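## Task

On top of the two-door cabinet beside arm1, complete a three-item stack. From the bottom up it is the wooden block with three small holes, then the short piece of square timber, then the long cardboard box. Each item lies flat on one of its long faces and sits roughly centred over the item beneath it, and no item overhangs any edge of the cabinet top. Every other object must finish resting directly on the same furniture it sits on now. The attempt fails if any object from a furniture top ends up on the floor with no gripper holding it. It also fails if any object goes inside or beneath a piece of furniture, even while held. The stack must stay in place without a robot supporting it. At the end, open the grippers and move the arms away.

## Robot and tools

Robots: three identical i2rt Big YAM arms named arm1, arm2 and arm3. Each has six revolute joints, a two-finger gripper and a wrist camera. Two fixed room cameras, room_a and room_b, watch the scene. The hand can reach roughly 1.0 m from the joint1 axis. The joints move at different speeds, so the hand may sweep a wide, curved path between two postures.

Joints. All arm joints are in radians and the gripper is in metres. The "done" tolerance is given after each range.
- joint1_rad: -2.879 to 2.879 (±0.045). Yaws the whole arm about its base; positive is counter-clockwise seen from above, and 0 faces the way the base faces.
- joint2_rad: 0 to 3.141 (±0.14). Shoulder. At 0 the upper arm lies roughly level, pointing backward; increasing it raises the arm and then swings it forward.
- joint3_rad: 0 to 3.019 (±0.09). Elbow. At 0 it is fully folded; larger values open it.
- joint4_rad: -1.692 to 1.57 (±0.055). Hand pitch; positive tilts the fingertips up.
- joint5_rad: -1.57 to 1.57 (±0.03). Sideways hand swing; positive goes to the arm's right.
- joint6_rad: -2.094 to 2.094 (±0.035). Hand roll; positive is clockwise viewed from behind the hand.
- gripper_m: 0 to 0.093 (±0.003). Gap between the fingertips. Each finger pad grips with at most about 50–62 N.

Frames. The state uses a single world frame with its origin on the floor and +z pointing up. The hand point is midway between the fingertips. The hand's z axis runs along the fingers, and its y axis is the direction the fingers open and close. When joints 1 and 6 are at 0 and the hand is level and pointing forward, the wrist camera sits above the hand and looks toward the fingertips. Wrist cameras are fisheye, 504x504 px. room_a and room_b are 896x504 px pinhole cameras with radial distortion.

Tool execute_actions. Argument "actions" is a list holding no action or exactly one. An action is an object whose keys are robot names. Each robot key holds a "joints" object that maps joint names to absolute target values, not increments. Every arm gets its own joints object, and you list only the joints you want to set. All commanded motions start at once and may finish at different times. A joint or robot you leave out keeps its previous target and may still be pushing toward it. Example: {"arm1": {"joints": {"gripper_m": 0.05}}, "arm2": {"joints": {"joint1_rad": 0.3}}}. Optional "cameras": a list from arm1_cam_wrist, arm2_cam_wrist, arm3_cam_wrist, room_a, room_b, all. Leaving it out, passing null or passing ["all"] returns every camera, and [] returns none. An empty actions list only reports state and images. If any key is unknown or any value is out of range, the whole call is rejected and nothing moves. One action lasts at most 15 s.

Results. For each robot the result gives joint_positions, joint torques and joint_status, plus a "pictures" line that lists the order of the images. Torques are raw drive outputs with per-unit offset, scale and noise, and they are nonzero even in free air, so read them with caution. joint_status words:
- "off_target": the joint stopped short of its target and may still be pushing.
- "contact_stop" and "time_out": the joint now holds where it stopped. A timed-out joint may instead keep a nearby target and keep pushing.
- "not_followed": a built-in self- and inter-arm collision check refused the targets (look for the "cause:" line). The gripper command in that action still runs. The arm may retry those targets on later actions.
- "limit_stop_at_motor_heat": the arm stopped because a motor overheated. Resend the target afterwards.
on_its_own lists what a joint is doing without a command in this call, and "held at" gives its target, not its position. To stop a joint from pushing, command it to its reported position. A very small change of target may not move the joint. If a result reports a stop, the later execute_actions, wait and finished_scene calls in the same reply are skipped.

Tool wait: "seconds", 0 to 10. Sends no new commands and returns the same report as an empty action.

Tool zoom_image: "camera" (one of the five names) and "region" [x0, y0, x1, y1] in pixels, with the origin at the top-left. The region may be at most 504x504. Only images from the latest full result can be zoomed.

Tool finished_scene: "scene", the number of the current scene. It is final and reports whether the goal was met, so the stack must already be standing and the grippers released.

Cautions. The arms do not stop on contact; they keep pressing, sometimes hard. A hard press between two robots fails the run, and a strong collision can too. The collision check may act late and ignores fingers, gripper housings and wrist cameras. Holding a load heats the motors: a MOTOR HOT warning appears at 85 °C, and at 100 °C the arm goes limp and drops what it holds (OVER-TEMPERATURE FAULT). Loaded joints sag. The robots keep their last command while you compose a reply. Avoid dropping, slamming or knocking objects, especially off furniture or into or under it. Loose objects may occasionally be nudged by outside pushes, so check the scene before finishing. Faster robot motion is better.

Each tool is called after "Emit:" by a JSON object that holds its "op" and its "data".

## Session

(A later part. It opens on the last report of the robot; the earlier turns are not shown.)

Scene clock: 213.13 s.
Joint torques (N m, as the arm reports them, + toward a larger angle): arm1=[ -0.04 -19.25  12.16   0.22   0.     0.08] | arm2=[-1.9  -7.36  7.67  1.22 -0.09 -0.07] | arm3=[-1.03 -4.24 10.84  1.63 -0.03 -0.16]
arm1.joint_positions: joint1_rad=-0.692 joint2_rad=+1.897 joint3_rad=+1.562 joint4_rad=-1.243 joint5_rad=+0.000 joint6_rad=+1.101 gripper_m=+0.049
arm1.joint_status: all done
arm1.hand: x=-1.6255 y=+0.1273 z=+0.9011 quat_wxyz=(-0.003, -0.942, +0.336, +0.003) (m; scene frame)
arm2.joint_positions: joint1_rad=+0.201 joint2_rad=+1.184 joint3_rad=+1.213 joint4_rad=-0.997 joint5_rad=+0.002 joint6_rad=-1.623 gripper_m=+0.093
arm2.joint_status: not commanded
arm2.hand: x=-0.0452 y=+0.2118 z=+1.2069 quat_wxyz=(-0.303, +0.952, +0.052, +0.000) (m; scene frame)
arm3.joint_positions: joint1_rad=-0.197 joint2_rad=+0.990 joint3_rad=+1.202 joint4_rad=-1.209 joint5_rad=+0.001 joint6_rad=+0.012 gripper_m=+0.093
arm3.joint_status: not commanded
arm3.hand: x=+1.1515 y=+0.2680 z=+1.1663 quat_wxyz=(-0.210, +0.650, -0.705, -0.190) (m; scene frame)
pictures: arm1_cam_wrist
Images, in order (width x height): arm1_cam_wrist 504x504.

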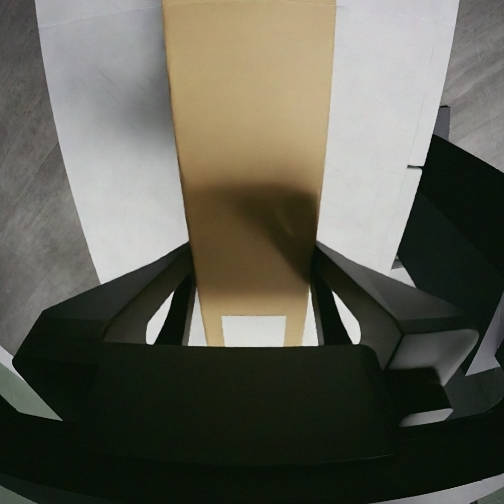

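Emit:
{"op": "execute_actions", "data": {"actions": [{"arm1":{"joints":{"gripper_m":0.08}}}], "cameras": []}}

Emit:
{"op": "execute_actions", "data": {"actions": [{"arm1":{"joints":{"joint2_rad":1.70,"joint4_rad":-1.30}}}], "cameras": []}}

Emit:
{"op": "execute_actions", "data": {"actions": [{"arm1":{"joints":{"joint1_rad":0.45,"joint2_rad":1.6,"joint3_rad":1.75}}}], "cameras": ["room_a","room_b"]}}

Emit:
{"op": "zoom_image", "data": {"camera": "room_a", "region": [520, 135, 640, 195]}}

Emit:
{"op": "zoom_image", "data": {"camera": "room_b", "region": [250, 210, 330, 270]}}

Scene clock: 214.27 s.
Joint torques (N m, as the arm reports them, + toward a larger angle): arm1=[ -0.03 -18.68  12.19   0.24   0.     0.06] | arm2=[-1.72 -7.27  7.72  1.28 -0.1  -0.09] | arm3=[-1.02 -4.23 10.84  1.65 -0.02 -0.15]
arm1.joint_positions: joint1_rad=-0.692 joint2_rad=+1.891 joint3_rad=+1.562 joint4_rad=-1.243 joint5_rad=+0.000 joint6_rad=+1.102 gripper_m=+0.080
arm1.joint_status: all done
arm1.hand: x=-1.6256 y=+0.1272 z=+0.9042 quat_wxyz=(-0.005, -0.942, +0.336, +0.005) (m; scene frame)
arm2.joint_positions: joint1_rad=+0.201 joint2_rad=+1.184 joint3_rad=+1.213 joint4_rad=-0.997 joint5_rad=+0.002 joint6_rad=-1.623 gripper_m=+0.093
arm2.joint_status: not commanded
arm2.hand: x=-0.0452 y=+0.2118 z=+1.2069 quat_wxyz=(-0.303, +0.952, +0.052, +0.000) (m; scene frame)
arm3.joint_positions: joint1_rad=-0.197 joint2_rad=+0.990 joint3_rad=+1.202 joint4_rad=-1.209 joint5_rad=+0.001 joint6_rad=+0.012 gripper_m=+0.093
arm3.joint_status: not commanded
arm3.hand: x=+1.1515 y=+0.2680 z=+1.1663 quat_wxyz=(-0.210, +0.650, -0.705, -0.190) (m; scene frame)
pictures: none
No camera images: the call's "cameras" was empty. Leave "cameras" out to get every camera's image.

Scene clock: 215.50 s.
Joint torques (N m, as the arm reports them, + toward a larger angle): arm1=[ -0.02 -14.59  12.8    0.59   0.     0.04] | arm2=[-2.11 -7.01  7.79  1.28 -0.1  -0.08] | arm3=[-1.02 -4.21 10.83  1.62 -0.03 -0.15]
arm1.joint_positions: joint1_rad=-0.692 joint2_rad=+1.701 joint3_rad=+1.562 joint4_rad=-1.294 joint5_rad=+0.000 joint6_rad=+1.102 gripper_m=+0.080
arm1.joint_status: all done
arm1.hand: x=-1.6095 y=+0.1344 z=+1.0056 quat_wxyz=(-0.053, -0.939, +0.335, +0.055) (m; scene frame)
arm2.joint_positions: joint1_rad=+0.201 joint2_rad=+1.184 joint3_rad=+1.213 joint4_rad=-0.997 joint5_rad=+0.002 joint6_rad=-1.623 gripper_m=+0.093
arm2.joint_status: not commanded
arm2.hand: x=-0.0452 y=+0.2118 z=+1.2069 quat_wxyz=(-0.303, +0.952, +0.052, +0.000) (m; scene frame)
arm3.joint_positions: joint1_rad=-0.197 joint2_rad=+0.990 joint3_rad=+1.202 joint4_rad=-1.209 joint5_rad=+0.001 joint6_rad=+0.012 gripper_m=+0.093
arm3.joint_status: not commanded
arm3.hand: x=+1.1515 y=+0.2680 z=+1.1663 quat_wxyz=(-0.210, +0.650, -0.705, -0.190) (m; scene frame)
pictures: none
No camera images: the call's "cameras" was empty. Leave "cameras" out to get every camera's image.

Scene clock: 217.10 s.
Joint torques (N m, as the arm reports them, + toward a larger angle): arm1=[ -1.05 -14.9   12.71   1.17   0.02   0.02] | arm2=[-1.83 -7.1   7.81  1.29 -0.1  -0.07] | arm3=[-0.98 -4.22 10.82  1.63 -0.03 -0.16]
arm1.joint_positions: joint1_rad=+0.457 joint2_rad=+1.613 joint3_rad=+1.717 joint4_rad=-1.296 joint5_rad=+0.000 joint6_rad=+1.102 gripper_m=+0.080
arm1.joint_status: all done
arm1.hand: x=-1.1078 y=-0.2194 z=+1.1174 quat_wxyz=(-0.184, -0.955, -0.226, +0.050) (m; scene frame)
arm2.joint_positions: joint1_rad=+0.201 joint2_rad=+1.184 joint3_rad=+1.213 joint4_rad=-0.997 joint5_rad=+0.002 joint6_rad=-1.623 gripper_m=+0.093
arm2.joint_status: not commanded
arm2.hand: x=-0.0452 y=+0.2118 z=+1.2069 quat_wxyz=(-0.303, +0.952, +0.052, +0.000) (m; scene frame)
arm3.joint_positions: joint1_rad=-0.197 joint2_rad=+0.990 joint3_rad=+1.202 joint4_rad=-1.209 joint5_rad=+0.001 joint6_rad=+0.012 gripper_m=+0.093
arm3.joint_status: not commanded
arm3.hand: x=+1.1515 y=+0.2680 z=+1.1663 quat_wxyz=(-0.210, +0.650, -0.705, -0.190) (m; scene frame)
pictures: room_a, room_b
Images, in order (width x height): room_a 896x504, room_b 896x504.

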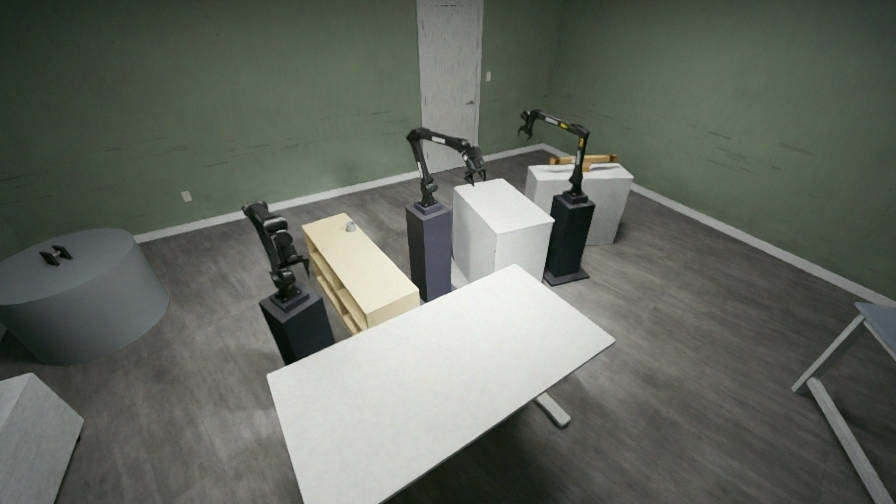

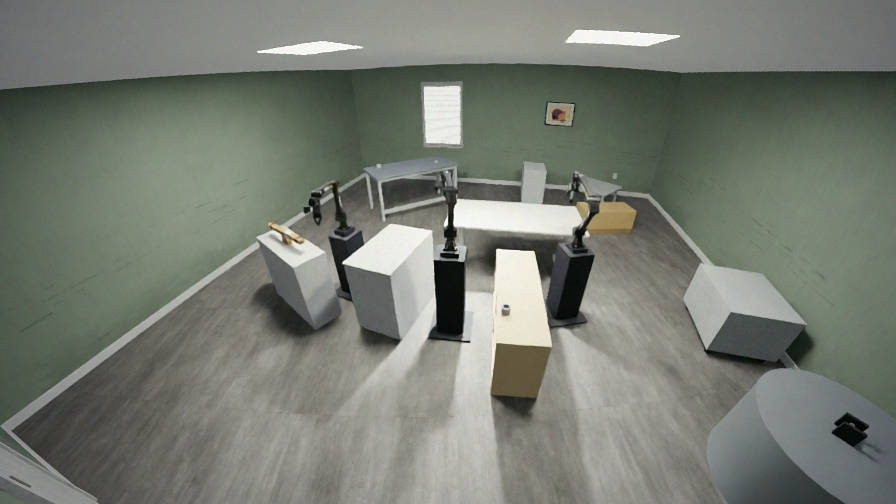

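Region (520, 135, 640, 195) of room_a's 896x504 image, scaled by 4.200, with more detail than that image has.

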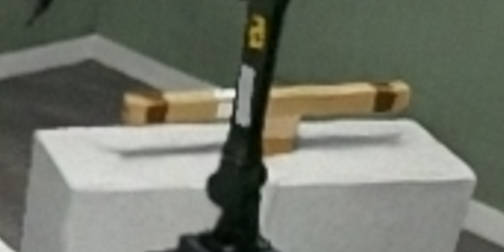

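Region (250, 210, 330, 270) of room_b's 896x504 image, scaled by 6.300, with more detail than that image has; it fills the top 378 rows of this view, and the rest is white.

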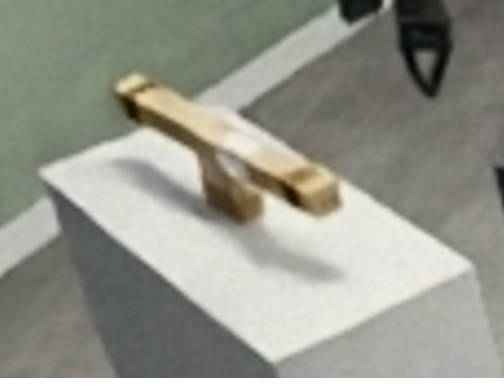

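Emit:
{"op": "finished_scene", "data": {"scene": 1}}

The scene is finished: the task was done.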